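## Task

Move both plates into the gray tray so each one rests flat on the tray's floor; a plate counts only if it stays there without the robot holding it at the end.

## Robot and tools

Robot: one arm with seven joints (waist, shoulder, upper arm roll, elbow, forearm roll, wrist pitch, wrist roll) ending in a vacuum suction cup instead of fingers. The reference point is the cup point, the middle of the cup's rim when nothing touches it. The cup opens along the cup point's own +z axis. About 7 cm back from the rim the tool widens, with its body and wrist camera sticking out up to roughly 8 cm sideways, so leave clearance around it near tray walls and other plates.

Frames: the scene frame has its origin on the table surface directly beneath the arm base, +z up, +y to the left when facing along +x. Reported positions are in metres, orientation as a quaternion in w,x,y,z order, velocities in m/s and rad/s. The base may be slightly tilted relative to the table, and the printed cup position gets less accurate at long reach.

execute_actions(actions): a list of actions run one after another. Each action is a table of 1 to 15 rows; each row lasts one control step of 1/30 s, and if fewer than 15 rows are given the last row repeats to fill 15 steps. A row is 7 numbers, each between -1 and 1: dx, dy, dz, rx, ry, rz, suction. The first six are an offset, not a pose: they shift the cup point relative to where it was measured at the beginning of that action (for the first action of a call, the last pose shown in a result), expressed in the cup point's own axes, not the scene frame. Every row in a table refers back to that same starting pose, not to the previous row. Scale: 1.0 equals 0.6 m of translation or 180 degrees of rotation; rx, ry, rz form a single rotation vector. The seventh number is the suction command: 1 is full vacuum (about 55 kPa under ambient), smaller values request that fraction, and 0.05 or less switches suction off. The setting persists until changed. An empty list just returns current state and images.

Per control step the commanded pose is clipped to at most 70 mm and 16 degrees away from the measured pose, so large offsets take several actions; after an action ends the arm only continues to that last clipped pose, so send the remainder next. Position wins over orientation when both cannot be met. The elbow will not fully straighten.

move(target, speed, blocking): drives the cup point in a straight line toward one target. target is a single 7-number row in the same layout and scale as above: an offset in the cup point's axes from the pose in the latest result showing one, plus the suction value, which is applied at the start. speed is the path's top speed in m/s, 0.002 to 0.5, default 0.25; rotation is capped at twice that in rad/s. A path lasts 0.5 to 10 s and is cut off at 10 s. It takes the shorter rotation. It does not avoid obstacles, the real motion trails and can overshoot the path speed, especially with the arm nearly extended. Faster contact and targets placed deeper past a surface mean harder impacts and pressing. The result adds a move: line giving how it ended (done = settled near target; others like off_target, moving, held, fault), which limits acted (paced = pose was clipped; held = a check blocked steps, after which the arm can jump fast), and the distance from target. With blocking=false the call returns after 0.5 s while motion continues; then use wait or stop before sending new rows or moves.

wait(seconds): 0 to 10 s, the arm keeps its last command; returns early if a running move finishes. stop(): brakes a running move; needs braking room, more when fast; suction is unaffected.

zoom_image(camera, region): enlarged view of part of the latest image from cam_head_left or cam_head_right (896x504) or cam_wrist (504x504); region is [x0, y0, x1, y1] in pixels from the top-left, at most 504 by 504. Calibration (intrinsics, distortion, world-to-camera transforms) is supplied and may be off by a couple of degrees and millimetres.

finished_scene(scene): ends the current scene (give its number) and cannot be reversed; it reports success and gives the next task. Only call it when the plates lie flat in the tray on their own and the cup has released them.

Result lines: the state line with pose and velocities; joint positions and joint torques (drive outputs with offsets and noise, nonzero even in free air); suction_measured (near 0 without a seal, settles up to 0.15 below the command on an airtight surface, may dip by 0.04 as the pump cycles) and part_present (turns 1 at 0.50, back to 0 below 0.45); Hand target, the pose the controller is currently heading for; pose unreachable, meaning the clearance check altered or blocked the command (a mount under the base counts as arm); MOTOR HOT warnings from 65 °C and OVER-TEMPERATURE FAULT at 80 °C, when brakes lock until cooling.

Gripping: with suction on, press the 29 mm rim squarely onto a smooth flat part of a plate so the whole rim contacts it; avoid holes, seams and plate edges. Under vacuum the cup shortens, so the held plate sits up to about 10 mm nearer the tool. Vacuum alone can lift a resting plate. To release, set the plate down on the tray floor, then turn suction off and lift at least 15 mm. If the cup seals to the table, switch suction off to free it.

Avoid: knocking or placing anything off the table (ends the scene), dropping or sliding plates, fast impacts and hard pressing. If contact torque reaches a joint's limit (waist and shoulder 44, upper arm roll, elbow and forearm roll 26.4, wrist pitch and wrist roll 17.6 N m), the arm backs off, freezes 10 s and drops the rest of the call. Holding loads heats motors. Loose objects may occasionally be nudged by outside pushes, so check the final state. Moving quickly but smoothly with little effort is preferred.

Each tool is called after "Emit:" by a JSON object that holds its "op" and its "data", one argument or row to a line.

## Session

Emit:
{"op": "execute_actions", "data": {
  "actions": []
}}

Scene clock: 0.00 s.
end_effector_position=(+0.3991, -0.0190, +0.2843) suction_measured=0.00 part_present=0 end_effector_quat_wxyz=(+0.000, +0.022, +1.000, -0.001) end_effector_velocity=(+0.000, -0.001, +0.000) end_effector_angular_velocity=(+0.000, -0.001, -0.002)
Joint positions: [-0.    -0.25   0.002  0.918 -0.002  1.168  2.355]
Joint velocities: [-0.    -0.    -0.002  0.001 -0.    -0.001  0.   ]
Joint torques (N m, as the arm reports them, + toward a larger angle): no reading
Hand target: +0.399, -0.019, +0.284; +0.000, +0.022, +1.000, -0.001
camera_calibration (this result's frames):
cam_wrist: T_world_to_cam=[[-0.0482005, -0.998838, 0.000341526, 0.0119576], [-0.941132, 0.0455304, 0.33496, 0.290921], [-0.334586, 0.0158238, -0.942232, 0.499453], [0, 0, 0, 1]] pos_world=[0.441481, -0.00920531, 0.37315]

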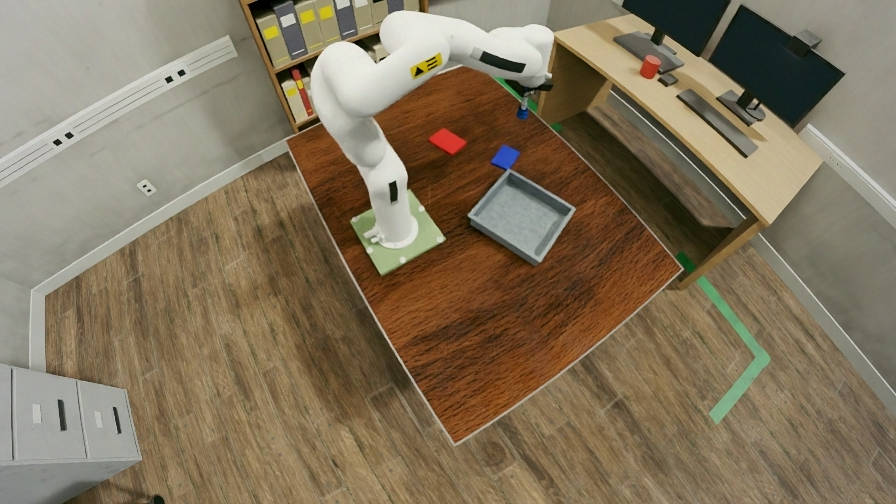

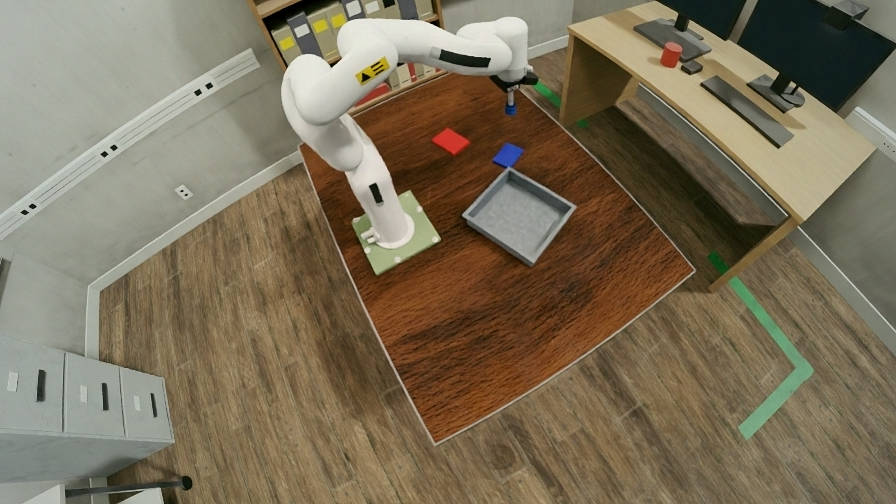

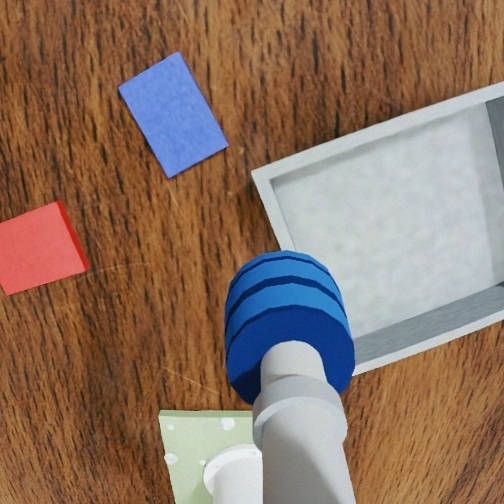

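Emit:
{"op": "zoom_image", "data": {
  "camera": "cam_wrist",
  "region": [100, 30, 300, 230]
}}

Emit:
{"op": "zoom_image", "data": {
  "camera": "cam_wrist",
  "region": [0, 170, 160, 330]
}}

Emit:
{"op": "zoom_image", "data": {
  "camera": "cam_wrist",
  "region": [200, 220, 400, 420]
}}

Emit:
{"op": "zoom_image", "data": {
  "camera": "cam_wrist",
  "region": [344, 60, 504, 220]
}}

Emit:
{"op": "zoom_image", "data": {
  "camera": "cam_wrist",
  "region": [344, 230, 504, 390]
}}

Emit:
{"op": "zoom_image", "data": {
  "camera": "cam_head_left",
  "region": [410, 110, 590, 280]
}}

Emit:
{"op": "zoom_image", "data": {
  "camera": "cam_head_right",
  "region": [410, 110, 590, 280]
}}

Region (100, 30, 300, 230) of cam_wrist's 504x504 image, scaled by 2.520, with more detail than that image has.

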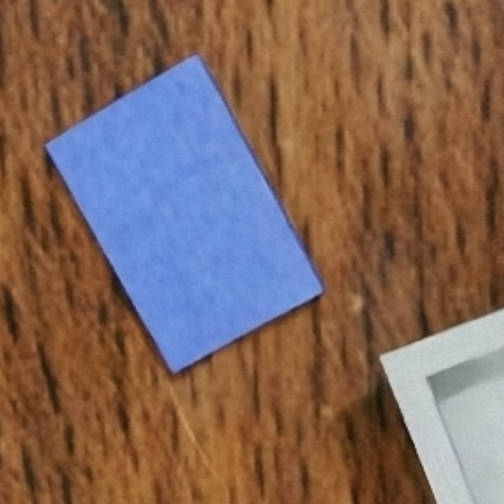

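Region (0, 170, 160, 330) of cam_wrist's 504x504 image, scaled by 3.150, with more detail than that image has.

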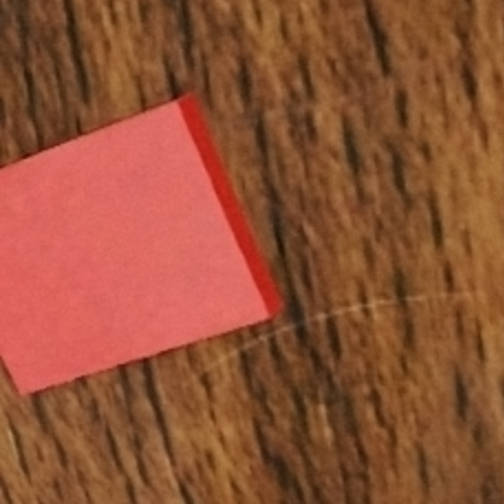

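Region (200, 220, 400, 420) of cam_wrist's 504x504 image, scaled by 2.520, with more detail than that image has.

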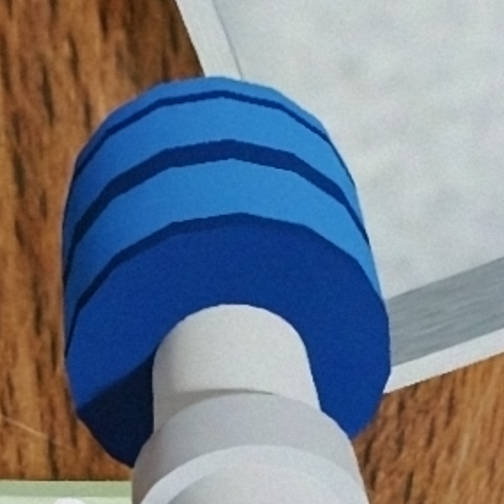

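Region (344, 60, 504, 220) of cam_wrist's 504x504 image, scaled by 3.150, with more detail than that image has.

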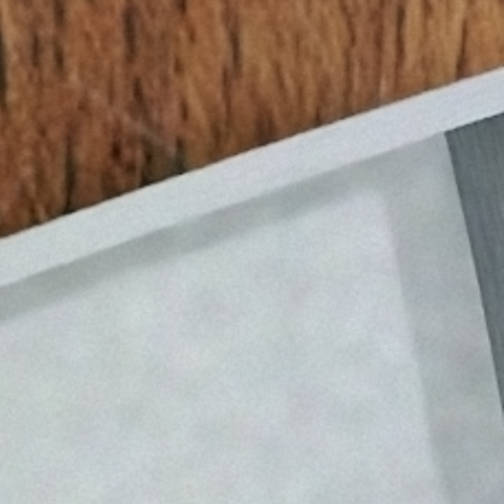

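Region (344, 230, 504, 390) of cam_wrist's 504x504 image, scaled by 3.150, with more detail than that image has.

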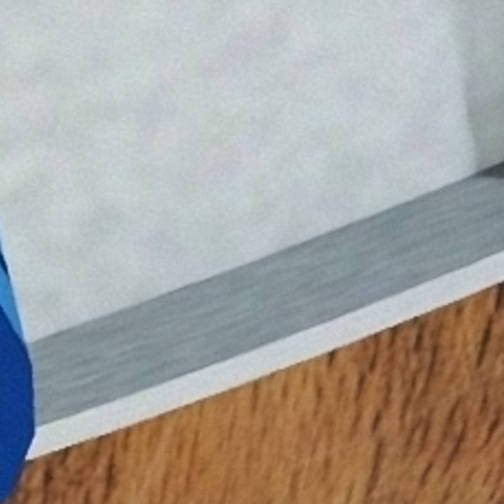

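Region (410, 110, 590, 280) of cam_head_left's 896x504 image, scaled by 2.800, with more detail than that image has.

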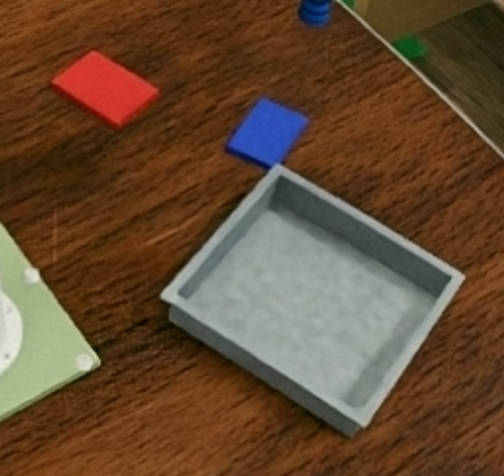

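Region (410, 110, 590, 280) of cam_head_right's 896x504 image, scaled by 2.800, with more detail than that image has.

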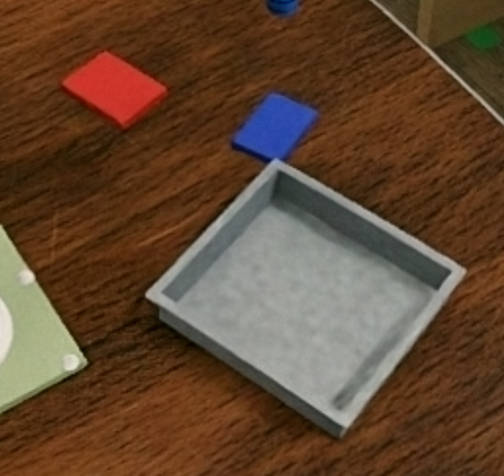

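Emit:
{"op": "move", "data": {
  "target": [-0.0666, 0.1253, 0.4611, -0.0006, 0, 0, 1],
  "speed": 0.4
}}

Scene clock: 121.33 s.
end_effector_position=(+0.4428, +0.0547, +0.0086) suction_measured=0.36 part_present=0 end_effector_quat_wxyz=(+0.001, +0.022, +1.000, +0.001) end_effector_velocity=(-0.003, +0.001, -0.004) end_effector_angular_velocity=(-0.000, +0.009, +0.002)
Joint positions: [ 0.096  0.424  0.067  0.813 -0.068  0.389  2.571]
Joint velocities: [ 0.001  0.008  0.    -0.001 -0.    -0.001  0.001]
Joint torques (N m, as the arm reports them, + toward a larger angle): [ -0.78 -30.55   0.3   12.89   0.32  -0.98   1.33]
Hand target: +0.442, +0.055, +0.008; +0.000, +0.022, +1.000, +0.001
Off the commanded pose: 0.002 m, 0 deg.
move: done
camera_calibration (this result's frames):
cam_wrist: T_world_to_cam=[[-0.0472717, -0.998872, -0.00453498, 0.0874082], [-0.94168, 0.0430498, 0.333744, 0.421377], [-0.333172, 0.0200471, -0.942653, 0.252256], [0, 0, 0, 1]] pos_world=[0.48498, 0.0641124, 0.0975544]

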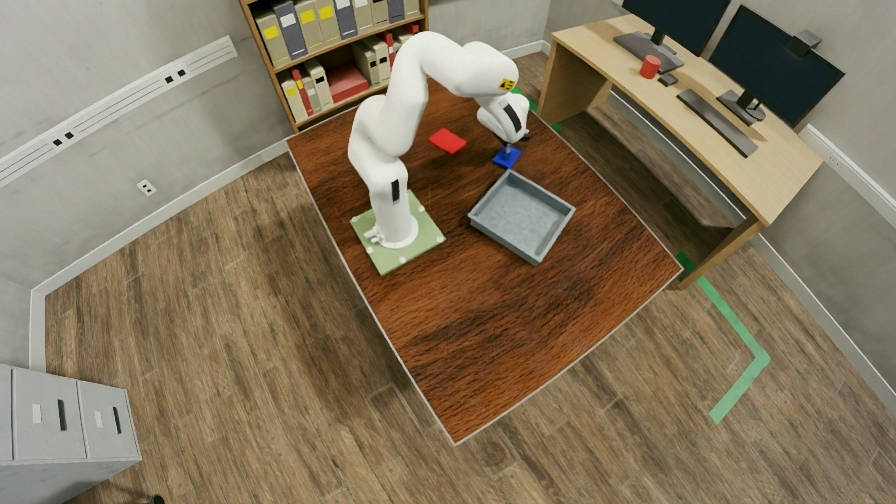

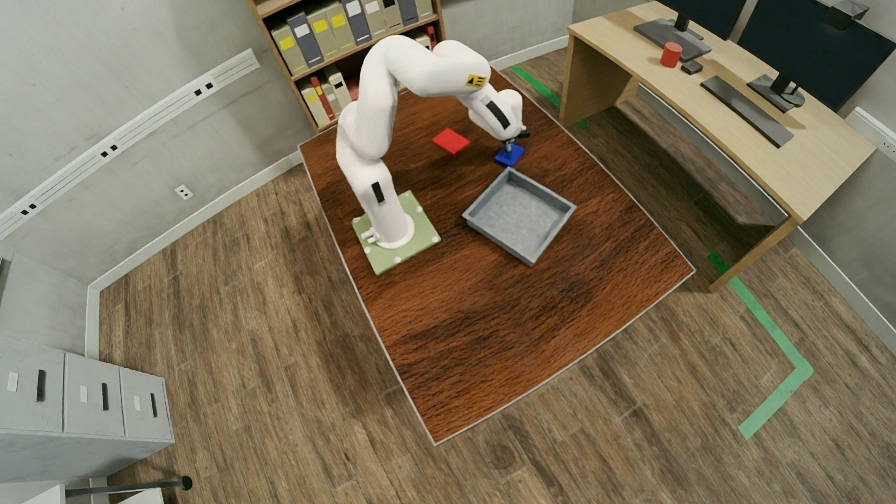

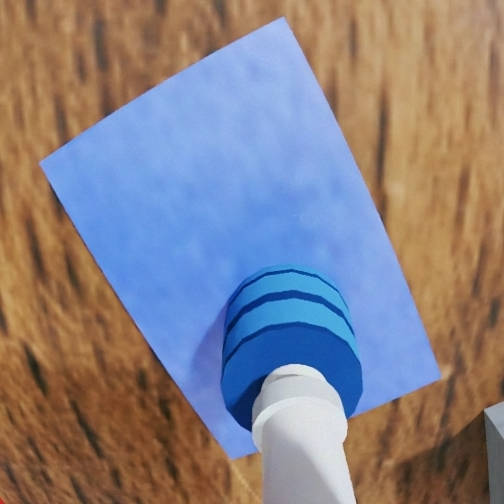

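Emit:
{"op": "execute_actions", "data": {
  "actions": []
}}

Scene clock: 142.47 s.
end_effector_position=(+0.4425, +0.0548, +0.0080) suction_measured=0.98 part_present=1 end_effector_quat_wxyz=(+0.000, +0.022, +1.000, +0.001) end_effector_velocity=(+0.000, +0.000, +0.000) end_effector_angular_velocity=(+0.001, +0.000, +0.001)
Joint positions: [ 0.096  0.425  0.067  0.813 -0.068  0.388  2.571]
Joint velocities: [-0.    -0.     0.001  0.     0.     0.    -0.   ]
Joint torques (N m, as the arm reports them, + toward a larger angle): [ -0.7  -30.92   0.36  12.58   0.26  -0.98   1.34]
Hand target: +0.442, +0.055, +0.008; +0.000, +0.022, +1.000, +0.001
Off the commanded pose: 0.001 m, 0 deg.
camera_calibration (this result's frames):
cam_wrist: T_world_to_cam=[[-0.0469639, -0.998887, -0.00443675, 0.0873851], [-0.941295, 0.0427688, 0.334865, 0.421105], [-0.334302, 0.0199028, -0.942256, 0.252086], [0, 0, 0, 1]] pos_world=[0.484761, 0.0642605, 0.0969043]

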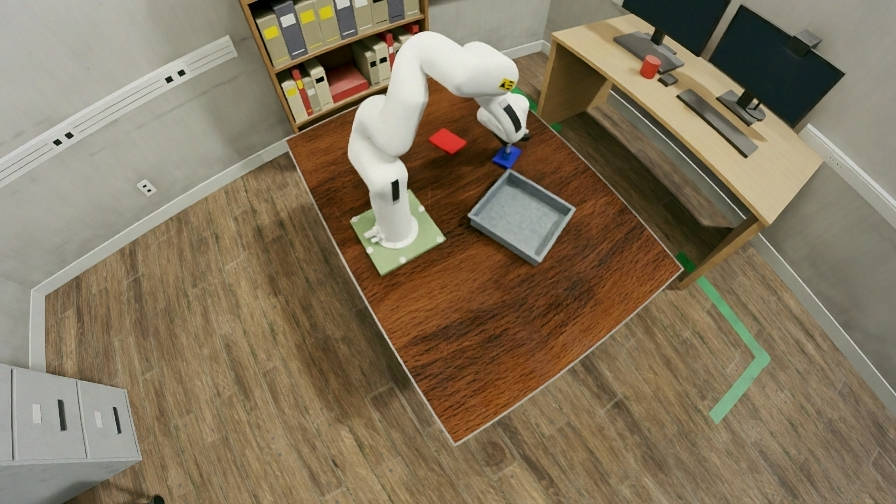

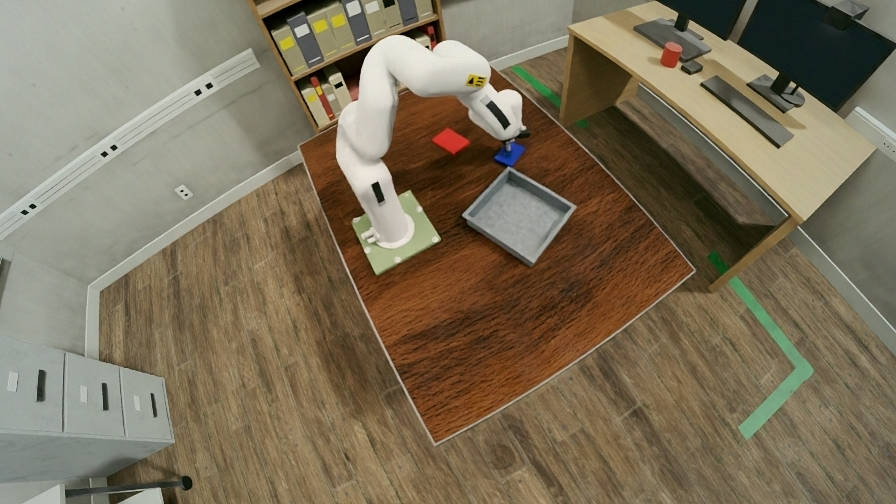

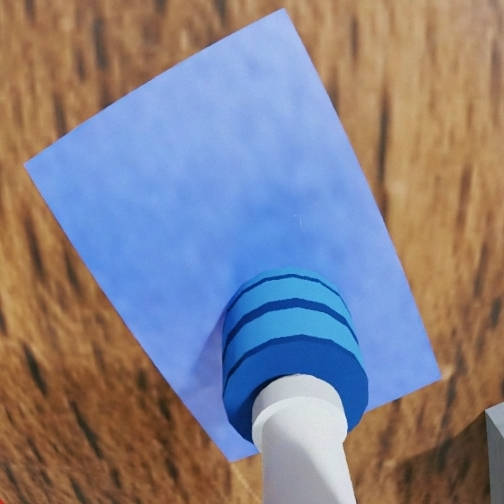

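Emit:
{"op": "zoom_image", "data": {
  "camera": "cam_wrist",
  "region": [404, 354, 504, 504]
}}

Region (404, 354, 504, 504) of cam_wrist's 504x504 image, scaled by 3.360, with more detail than that image has.

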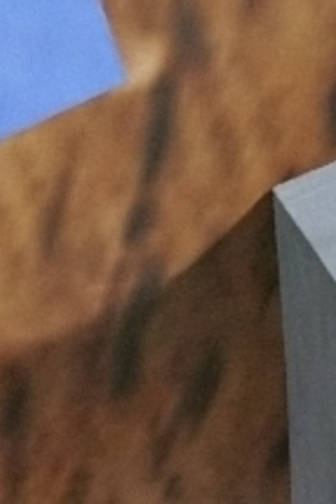

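Emit:
{"op": "zoom_image", "data": {
  "camera": "cam_head_left",
  "region": [440, 120, 600, 280]
}}

Region (440, 120, 600, 280) of cam_head_left's 896x504 image, scaled by 3.150, with more detail than that image has.

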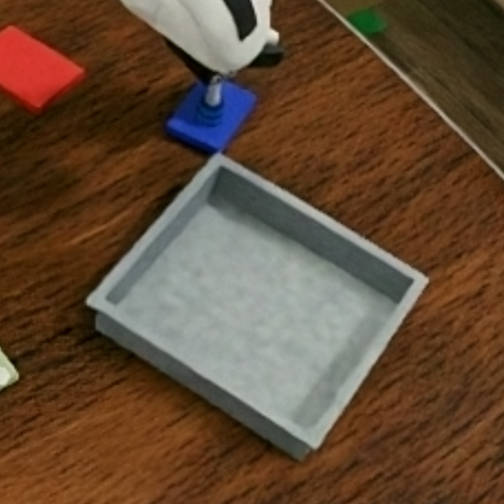

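Emit:
{"op": "execute_actions", "data": {
  "actions": [
    [[0,0,-0.00037,0,0,0,1],[0,0,-0.00264,0,0,0,1],[0,0,-0.00787,0,0,0,1],[0,0,-0.0164,0,0,0,1],[0.00009,-0.00016,-0.02791,0,0,0,1],[0.00071,-0.00118,-0.04168,0,0,0,1],[0.00225,-0.00373,-0.05665,0,0,0,1],[0.00499,-0.00828,-0.07162,0,0,0,1],[0.00909,-0.01509,-0.08539,0,0,0,1],[0.01464,-0.0243,-0.09691,0,0,0,1],[0.02161,-0.03587,-0.10543,0,0,0,1],[0.02991,-0.04965,-0.11066,0,0,0,1],[0.03939,-0.06538,-0.11293,0,0,0,1],[0.04984,-0.08272,-0.1133,0,0,0,1],[0.06101,-0.10126,-0.1133,0,0,0,1]],
    [[0.04593,-0.07624,-0.0147,0,0,0.00018,1],[0.05769,-0.09576,-0.0147,0,0,0.00126,1],[0.0693,-0.11503,-0.0147,0,0,0.00367,1],[0.08047,-0.13357,-0.0147,0,0,0.00745,1],[0.09092,-0.15091,-0.0147,0,0,0.01231,1],[0.1004,-0.16665,-0.01453,0,0,0.01775,1],[0.1087,-0.18043,-0.01354,0,0,0.0232,1],[0.11567,-0.192,-0.01144,0,0,0.02805,1],[0.12122,-0.2012,-0.00835,0,0,0.03183,1],[0.12532,-0.20802,-0.0047,0,0,0.03424,1],[0.12806,-0.21257,-0.00105,0,0,0.03532,1],[0.1296,-0.21512,0.00204,0,0,0.0355,1],[0.13022,-0.21614,0.00414,0,0,0.0355,1],[0.13031,-0.2163,0.00513,0,0,0.0355,1],[0.13031,-0.2163,0.0053,0,0,0.0355,1]]
  ]
}}

Scene clock: 263.47 s.
end_effector_position=(+0.3429, -0.0968, +0.0666) suction_measured=0.96 part_present=1 end_effector_quat_wxyz=(+0.002, +0.077, +0.997, -0.000) end_effector_velocity=(-0.026, -0.036, -0.035) end_effector_angular_velocity=(+0.012, +0.006, -0.007)
Joint positions: [-0.138  0.031 -0.088  0.479  0.005  0.445  2.232]
Joint velocities: [-0.062  0.084 -0.052 -0.052  0.045 -0.126 -0.147]
Joint torques (N m, as the arm reports them, + toward a larger angle): [  0.63 -20.96   1.31  14.6    0.13  -0.94   1.57]
Hand target: +0.342, -0.099, +0.065; +0.002, +0.077, +0.997, -0.000
Off the commanded pose: 0.003 m, 0 deg.
camera_calibration (this result's frames):
cam_wrist: T_world_to_cam=[[-0.157494, -0.987519, -0.00164053, -0.0296837], [-0.931445, 0.147999, 0.332426, 0.321258], [-0.328034, 0.0538832, -0.943128, 0.278252], [0, 0, 0, 1]] pos_world=[0.385835, -0.0918522, 0.155583]

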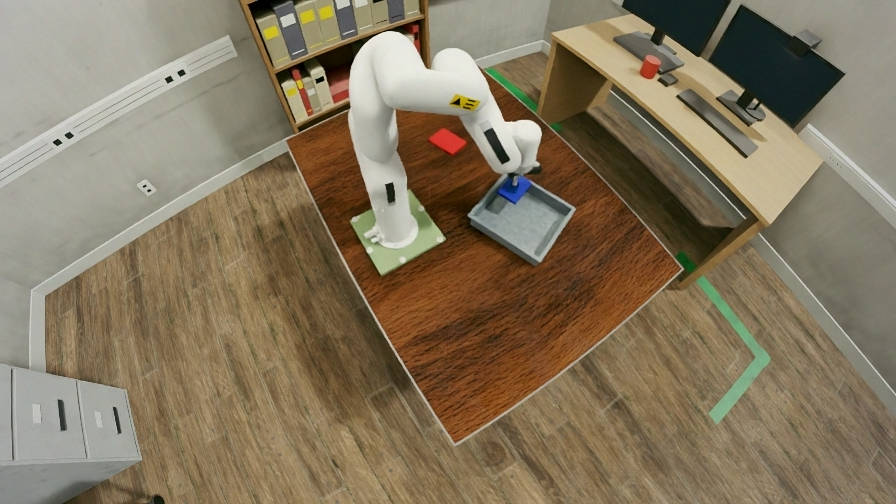

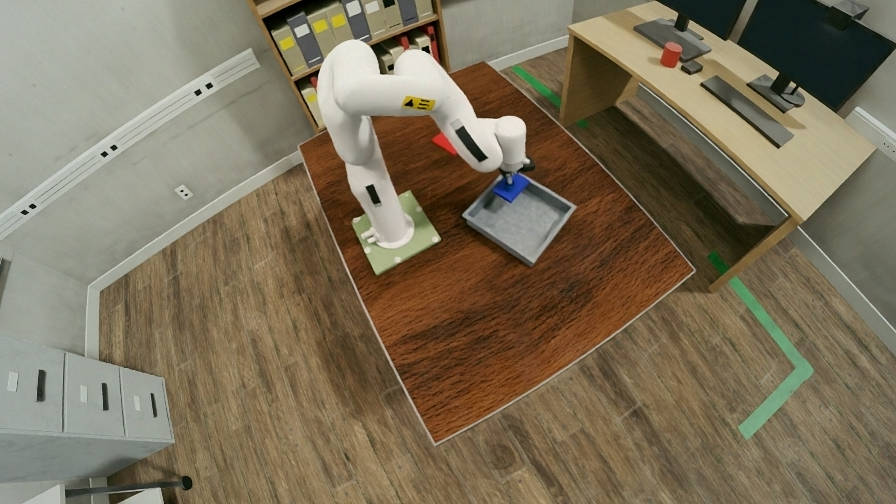

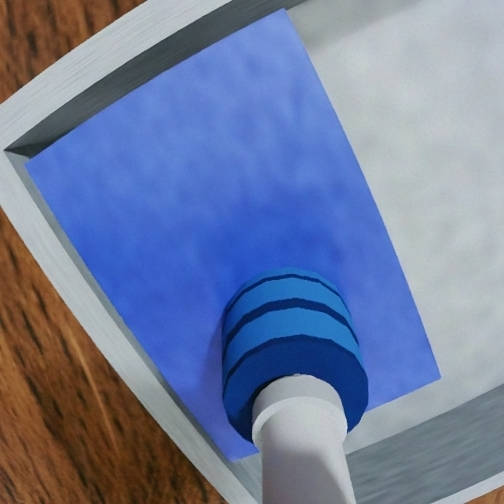

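Emit:
{"op": "execute_actions", "data": {
  "actions": []
}}

Scene clock: 265.27 s.
end_effector_position=(+0.3421, -0.0990, +0.0650) suction_measured=0.99 part_present=1 end_effector_quat_wxyz=(+0.002, +0.077, +0.997, -0.000) end_effector_velocity=(+0.000, -0.001, +0.000) end_effector_angular_velocity=(-0.000, -0.002, -0.003)
Joint positions: [-0.142  0.035 -0.091  0.477  0.008  0.437  2.223]
Joint velocities: [ 0.    -0.    -0.002  0.001  0.001 -0.001 -0.   ]
Joint torques (N m, as the arm reports them, + toward a larger angle): [ -1.24 -19.76  -0.29  13.51   0.18  -1.08   1.53]
Hand target: +0.342, -0.099, +0.065; +0.002, +0.077, +0.997, -0.000
Off the commanded pose: 0.001 m, 0 deg.
camera_calibration (this result's frames):
cam_wrist: T_world_to_cam=[[-0.157543, -0.987509, -0.00241217, -0.0319041], [-0.932055, 0.147889, 0.330761, 0.321661], [-0.326272, 0.0543574, -0.943712, 0.276078], [0, 0, 0, 1]] pos_world=[0.384856, -0.0940826, 0.154069]

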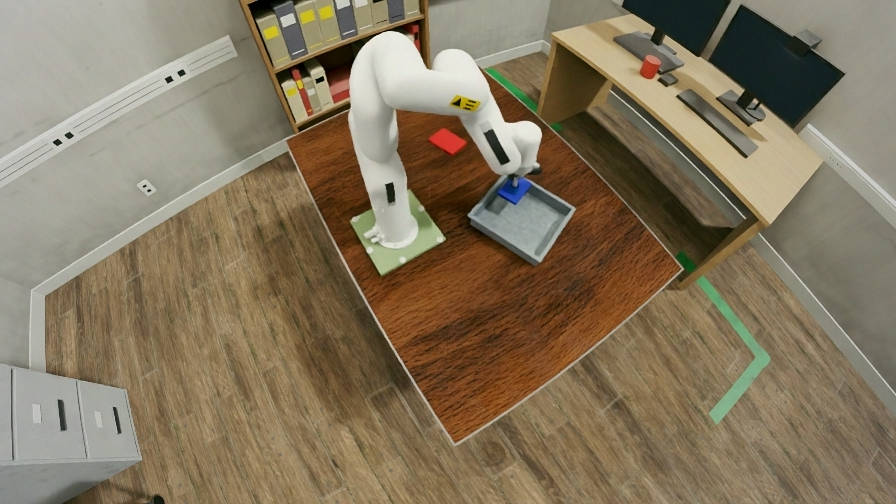

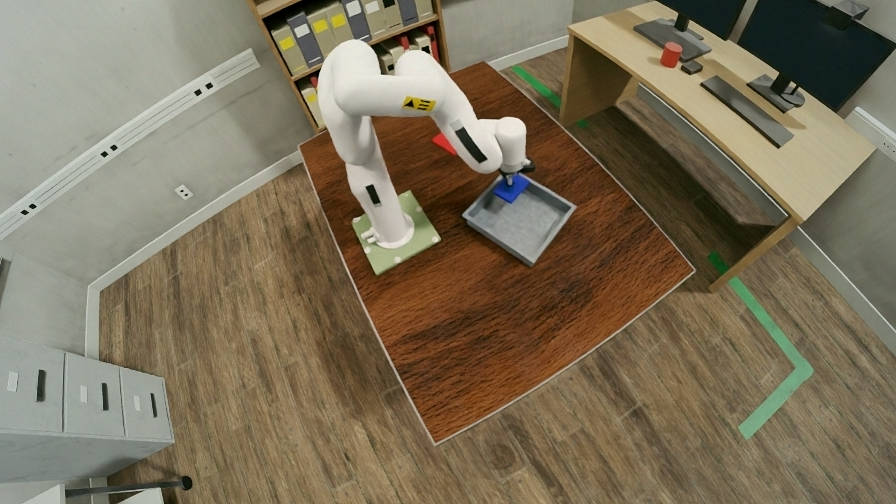

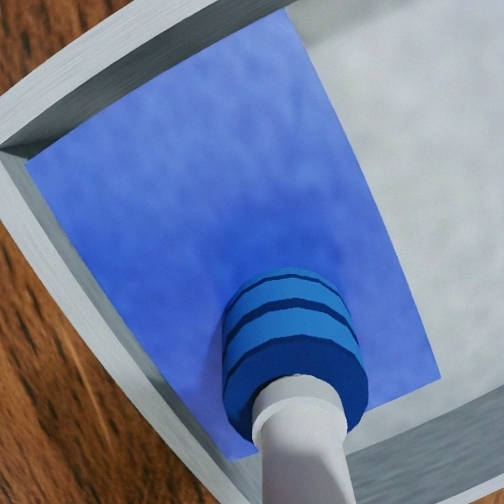

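Emit:
{"op": "zoom_image", "data": {
  "camera": "cam_wrist",
  "region": [0, 0, 300, 300]
}}

Emit:
{"op": "zoom_image", "data": {
  "camera": "cam_wrist",
  "region": [204, 304, 504, 504]
}}

Region (0, 0, 300, 300) of cam_wrist's 504x504 image, scaled by 1.680, with more detail than that image has.

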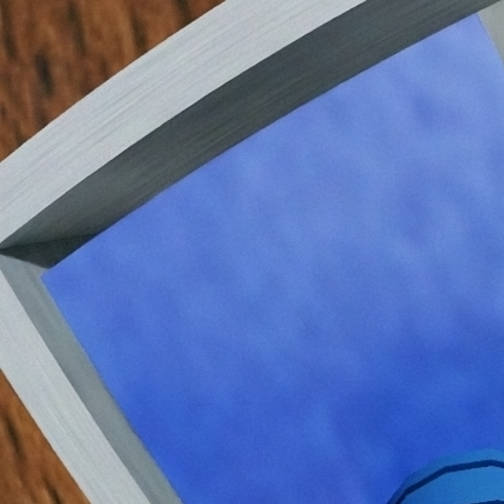

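Region (204, 304, 504, 504) of cam_wrist's 504x504 image, scaled by 1.680, with more detail than that image has.

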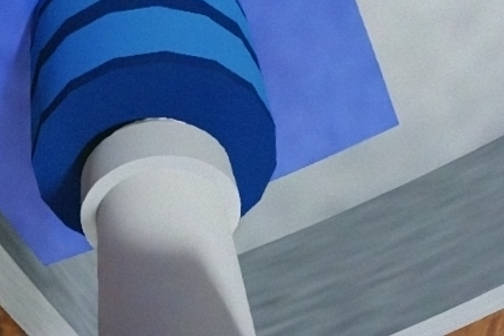

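Emit:
{"op": "execute_actions", "data": {
  "actions": [
    [[-0.0001,0.0,0.0004,0,0.0001,0,1],[-0.0005,0.0003,0.00281,0,0.0002,0,1],[-0.0014,0.0007,0.00822,0,0.0004,0,1],[-0.0027,0.0014,0.01685,0,0.0007,0,1],[-0.004,0.002,0.02808,0,0.001,0,1],[-0.005,0.0026,0.04112,0,0.0013,0,1],[-0.0056,0.0029,0.05466,0,0.0014,0,1],[-0.0059,0.003,0.0672,0,0.0015,0,1],[-0.0059,0.003,0.07773,0,0.0015,0,1],[-0.0059,0.003,0.08596,0,0.0015,0,1],[-0.0059,0.003,0.09198,0,0.0015,0,1],[-0.0059,0.003,0.09609,0,0.0015,0,1],[-0.0059,0.003,0.0987,0,0.0015,0,1],[-0.0059,0.003,0.1,0,0.0015,0,1],[-0.0059,0.003,0.1003,0,0.0015,0,1]]
  ]
}}

Emit:
{"op": "execute_actions", "data": {
  "actions": []
}}

Scene clock: 385.77 s.
end_effector_position=(+0.3432, -0.0969, +0.0096) suction_measured=0.98 part_present=1 end_effector_quat_wxyz=(-0.003, +0.077, +0.997, -0.000) end_effector_velocity=(+0.020, -0.004, -0.084) end_effector_angular_velocity=(+0.007, -0.021, -0.002)
Joint positions: [-0.142  0.242 -0.071  0.495  0.062  0.259  2.192]
Joint velocities: [-0.052  0.358  0.078  0.098  0.137 -0.277 -0.105]
Joint torques (N m, as the arm reports them, + toward a larger angle): [ -0.76 -29.87  -0.8   11.43  -0.37  -0.95   1.36]
Hand target: +0.346, -0.097, +0.005; -0.000, +0.077, +0.997, +0.000
Off the commanded pose: 0.006 m, 0 deg.
camera_calibration (this result's frames):
cam_wrist: T_world_to_cam=[[-0.157616, -0.987499, -0.00181971, -0.0297459], [-0.928689, 0.147603, 0.340222, 0.339391], [-0.3357, 0.0553144, -0.940343, 0.227289], [0, 0, 0, 1]] pos_world=[0.386801, -0.0920413, 0.0982073]

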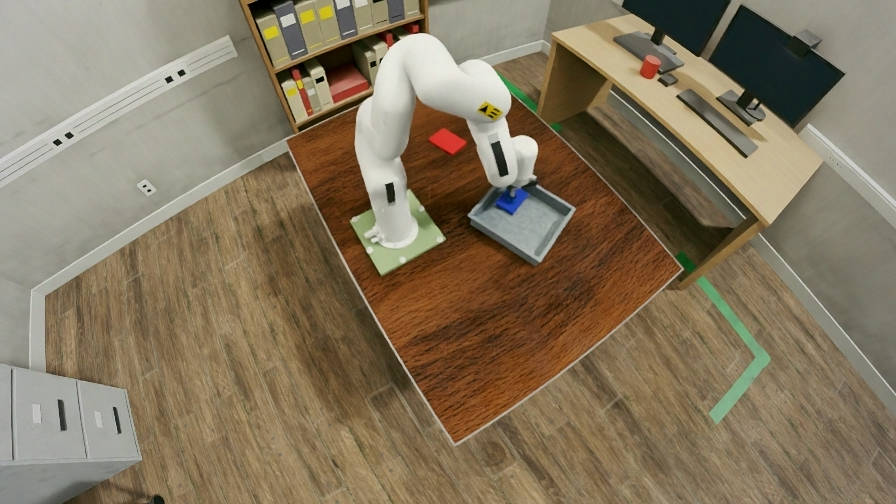

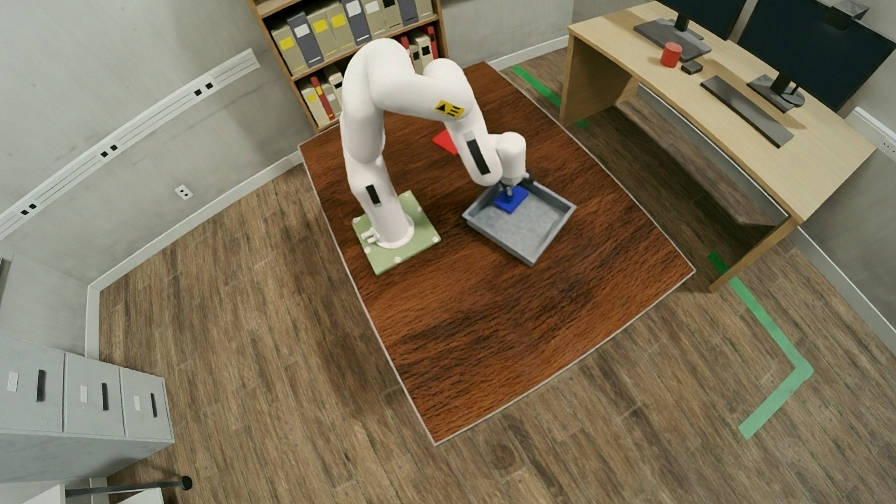

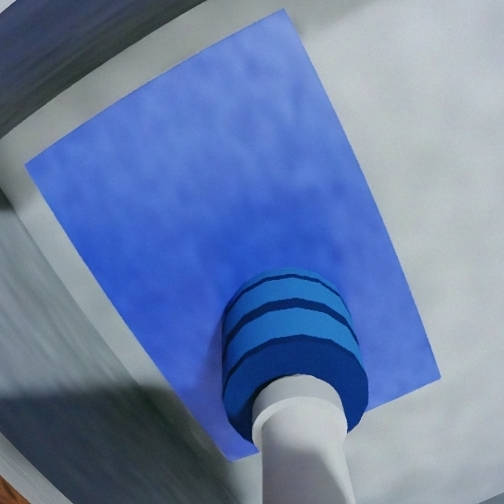

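Scene clock: 385.77 s.
end_effector_position=(+0.3432, -0.0969, +0.0096) suction_measured=0.98 part_present=1 end_effector_quat_wxyz=(-0.003, +0.077, +0.997, -0.000) end_effector_velocity=(+0.020, -0.004, -0.084) end_effector_angular_velocity=(+0.007, -0.021, -0.002)
Joint positions: [-0.142  0.242 -0.071  0.495  0.062  0.259  2.192]
Joint velocities: [-0.052  0.358  0.078  0.098  0.137 -0.277 -0.105]
Joint torques (N m, as the arm reports them, + toward a larger angle): [ -0.76 -29.87  -0.8   11.43  -0.37  -0.95   1.36]
Hand target: +0.346, -0.097, +0.005; -0.000, +0.077, +0.997, +0.000
Off the commanded pose: 0.006 m, 0 deg.
camera_calibration (this result's frames):
cam_wrist: T_world_to_cam=[[-0.157616, -0.987499, -0.00181971, -0.0297459], [-0.928689, 0.147603, 0.340222, 0.339391], [-0.3357, 0.0553144, -0.940343, 0.227289], [0, 0, 0, 1]] pos_world=[0.386801, -0.0920413, 0.0982073]

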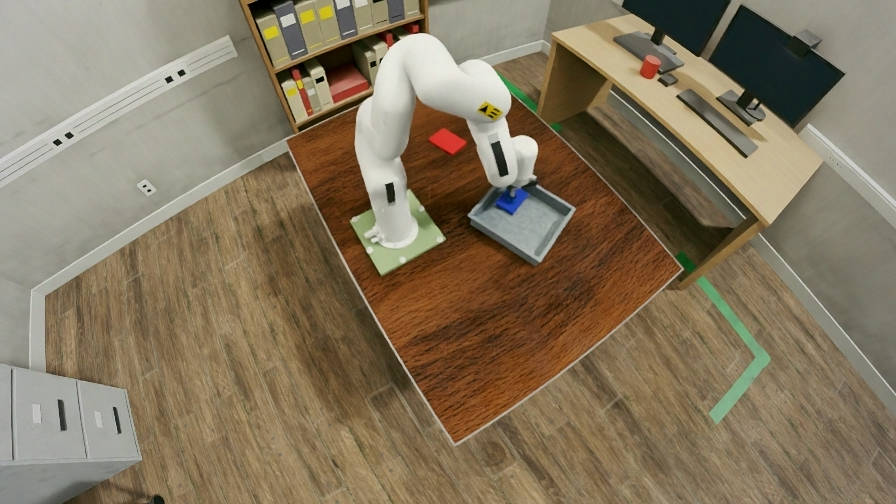

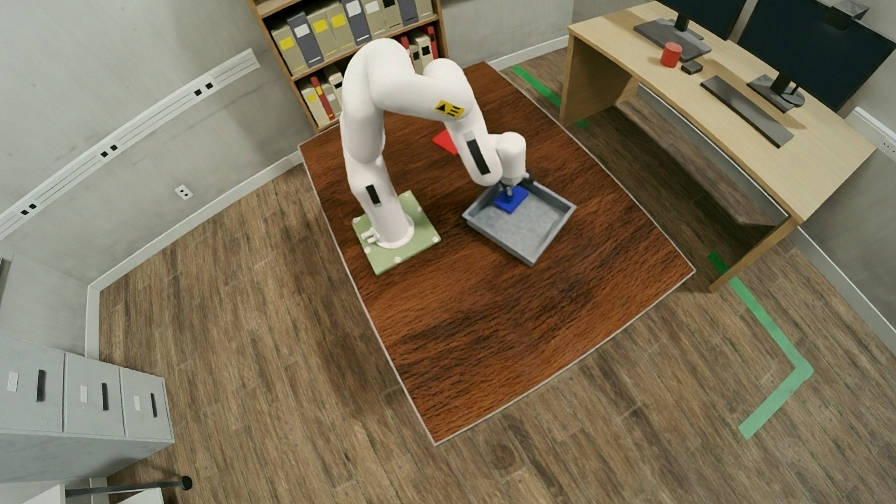

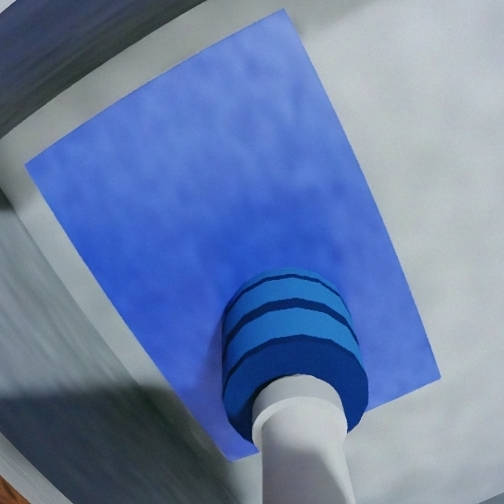

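Emit:
{"op": "execute_actions", "data": {
  "actions": []
}}

Scene clock: 387.40 s.
end_effector_position=(+0.3459, -0.0975, +0.0053) suction_measured=0.99 part_present=1 end_effector_quat_wxyz=(-0.000, +0.077, +0.997, +0.000) end_effector_velocity=(-0.000, +0.000, -0.000) end_effector_angular_velocity=(+0.000, +0.001, +0.001)
Joint positions: [-0.147  0.263 -0.065  0.503  0.071  0.242  2.184]
Joint velocities: [ 0.002  0.    -0.001 -0.    -0.     0.001  0.   ]
Joint torques (N m, as the arm reports them, + toward a larger angle): [ -0.37 -23.8   -0.47  10.61  -0.11  -1.23   1.45]
Hand target: +0.346, -0.097, +0.005; -0.000, +0.077, +0.997, +0.000
Off the commanded pose: 0.001 m, 0 deg.
camera_calibration (this result's frames):
cam_wrist: T_world_to_cam=[[-0.157667, -0.987489, -0.00262725, -0.0299183], [-0.930393, 0.147658, 0.33551, 0.344037], [-0.330924, 0.0553433, -0.942033, 0.222556], [0, 0, 0, 1]] pos_world=[0.389022, -0.0926609, 0.0941483]

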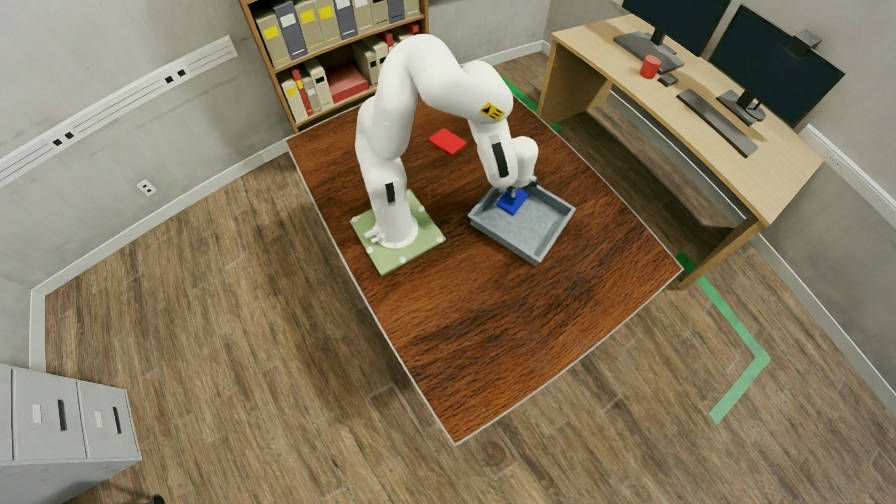

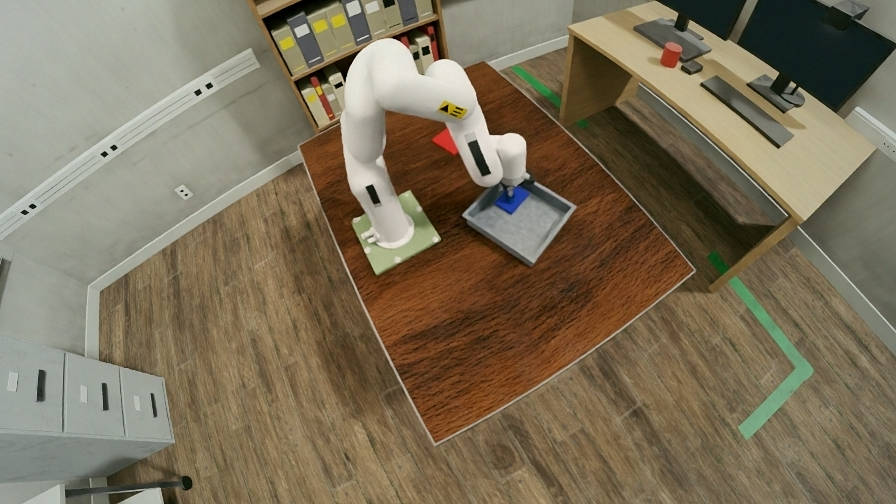

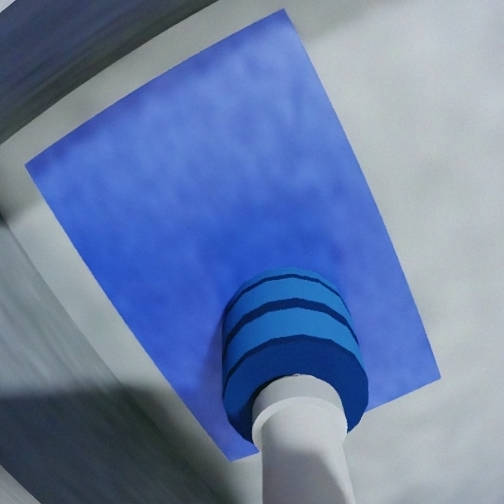

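Emit:
{"op": "zoom_image", "data": {
  "camera": "cam_head_right",
  "region": [480, 160, 550, 230]
}}

Region (480, 160, 550, 230) of cam_head_right's 896x504 image, scaled by 7.200, with more detail than that image has.

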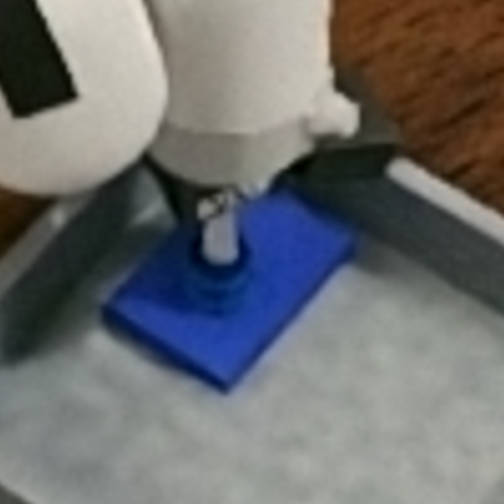

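Emit:
{"op": "execute_actions", "data": {
  "actions": [
    [[0,0,0.0008,0,0,0,0],[0,0,0.0008,0,0,0,0],[0,0,0.00023,0,0,0,0],[0,0,-0.00318,0,0,0,0],[0,0,-0.01079,0,0,0,0],[0.00006,0.00028,-0.02271,0,0,0,0],[0.00048,0.00216,-0.03802,0,0,0,0],[0.00155,0.00701,-0.0552,0,0,0,0],[0.00349,0.01574,-0.07238,0,0,0,0],[0.00635,0.02866,-0.08769,0,0,0,0],[0.01007,0.04545,-0.09961,0,0,0,0],[0.01445,0.06521,-0.10722,0,0,0,0],[0.01918,0.08657,-0.11063,0,0,0,0],[0.02397,0.10822,-0.1112,0,0,0,0],[0.02877,0.12986,-0.1112,0,0,0,0]],
    [[0.02076,0.09373,-0.0172,0,0,0,0],[0.02556,0.11538,-0.0172,0,0,0,0],[0.03035,0.13702,-0.0172,0,0,0,0],[0.03515,0.15866,-0.017,0,0,0,0],[0.03994,0.1803,-0.01578,0,0,0,0],[0.04474,0.20195,-0.01306,0,0,0,0],[0.04953,0.22359,-0.0088,0,0,0,0],[0.05433,0.24523,-0.00334,0,0,0,0],[0.05912,0.26688,0.0028,0,0,0,0],[0.06392,0.28852,0.00894,0,0,0,0],[0.06856,0.30946,0.0144,0,0,0,0],[0.07234,0.32655,0.01866,0,0,0,0],[0.07474,0.33737,0.02138,0,0,0,0],[0.07575,0.34193,0.0226,0,0,0,0],[0.0759,0.34263,0.0228,0,0,0,0]]
  ]
}}

Scene clock: 490.50 s.
end_effector_position=(+0.3278, +0.1280, +0.0546) suction_measured=0.00 part_present=0 end_effector_quat_wxyz=(+0.001, +0.071, +0.997, +0.017) end_effector_velocity=(-0.012, +0.288, -0.065) end_effector_angular_velocity=(-0.017, +0.003, +0.036)
Joint positions: [0.189 0.059 0.221 0.452 0.045 0.38  2.82 ]
Joint velocities: [ 0.383  0.492  0.338  0.308 -0.389 -0.186  1.034]
Joint torques (N m, as the arm reports them, + toward a larger angle): [ -3.31 -20.22  -3.82  13.    -1.14  -1.     1.14]
Hand target: +0.331, +0.147, +0.049; +0.003, +0.075, +0.997, +0.013
Off the commanded pose: 0.022 m, 2 deg.
camera_calibration (this result's frames):
cam_wrist: T_world_to_cam=[[-0.145826, -0.98867, -0.0355753, 0.188055], [-0.933498, 0.125603, 0.335865, 0.281194], [-0.327592, 0.0821874, -0.941238, 0.24598], [0, 0, 0, 1]] pos_world=[0.370498, 0.130389, 0.143772]

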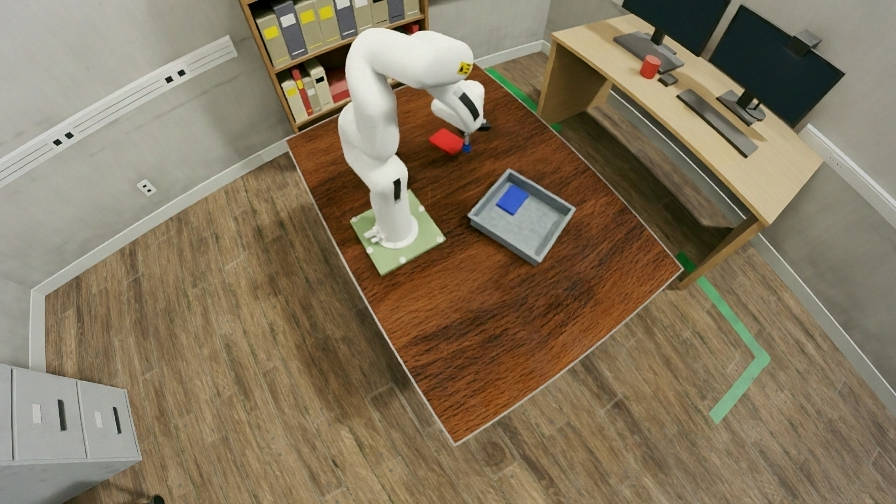

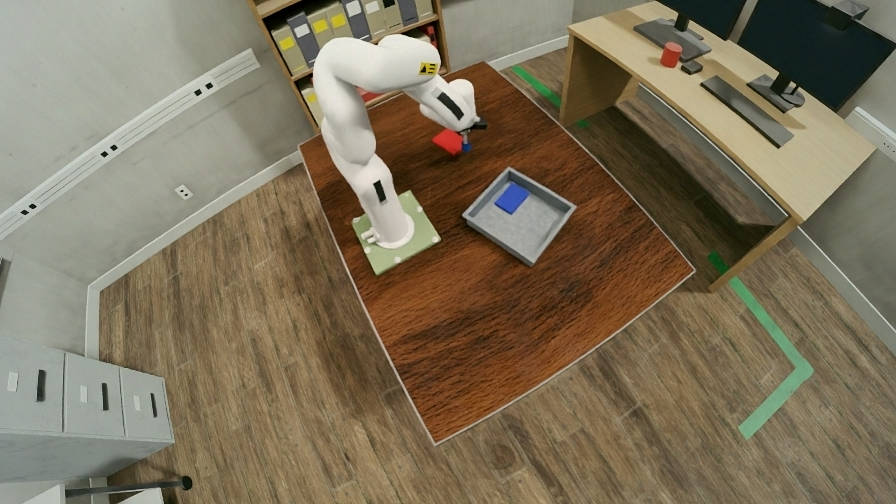

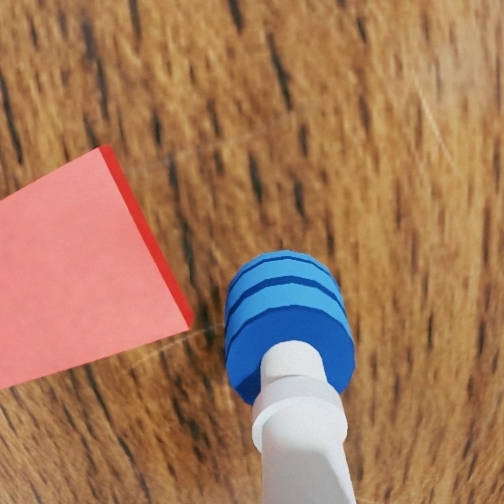

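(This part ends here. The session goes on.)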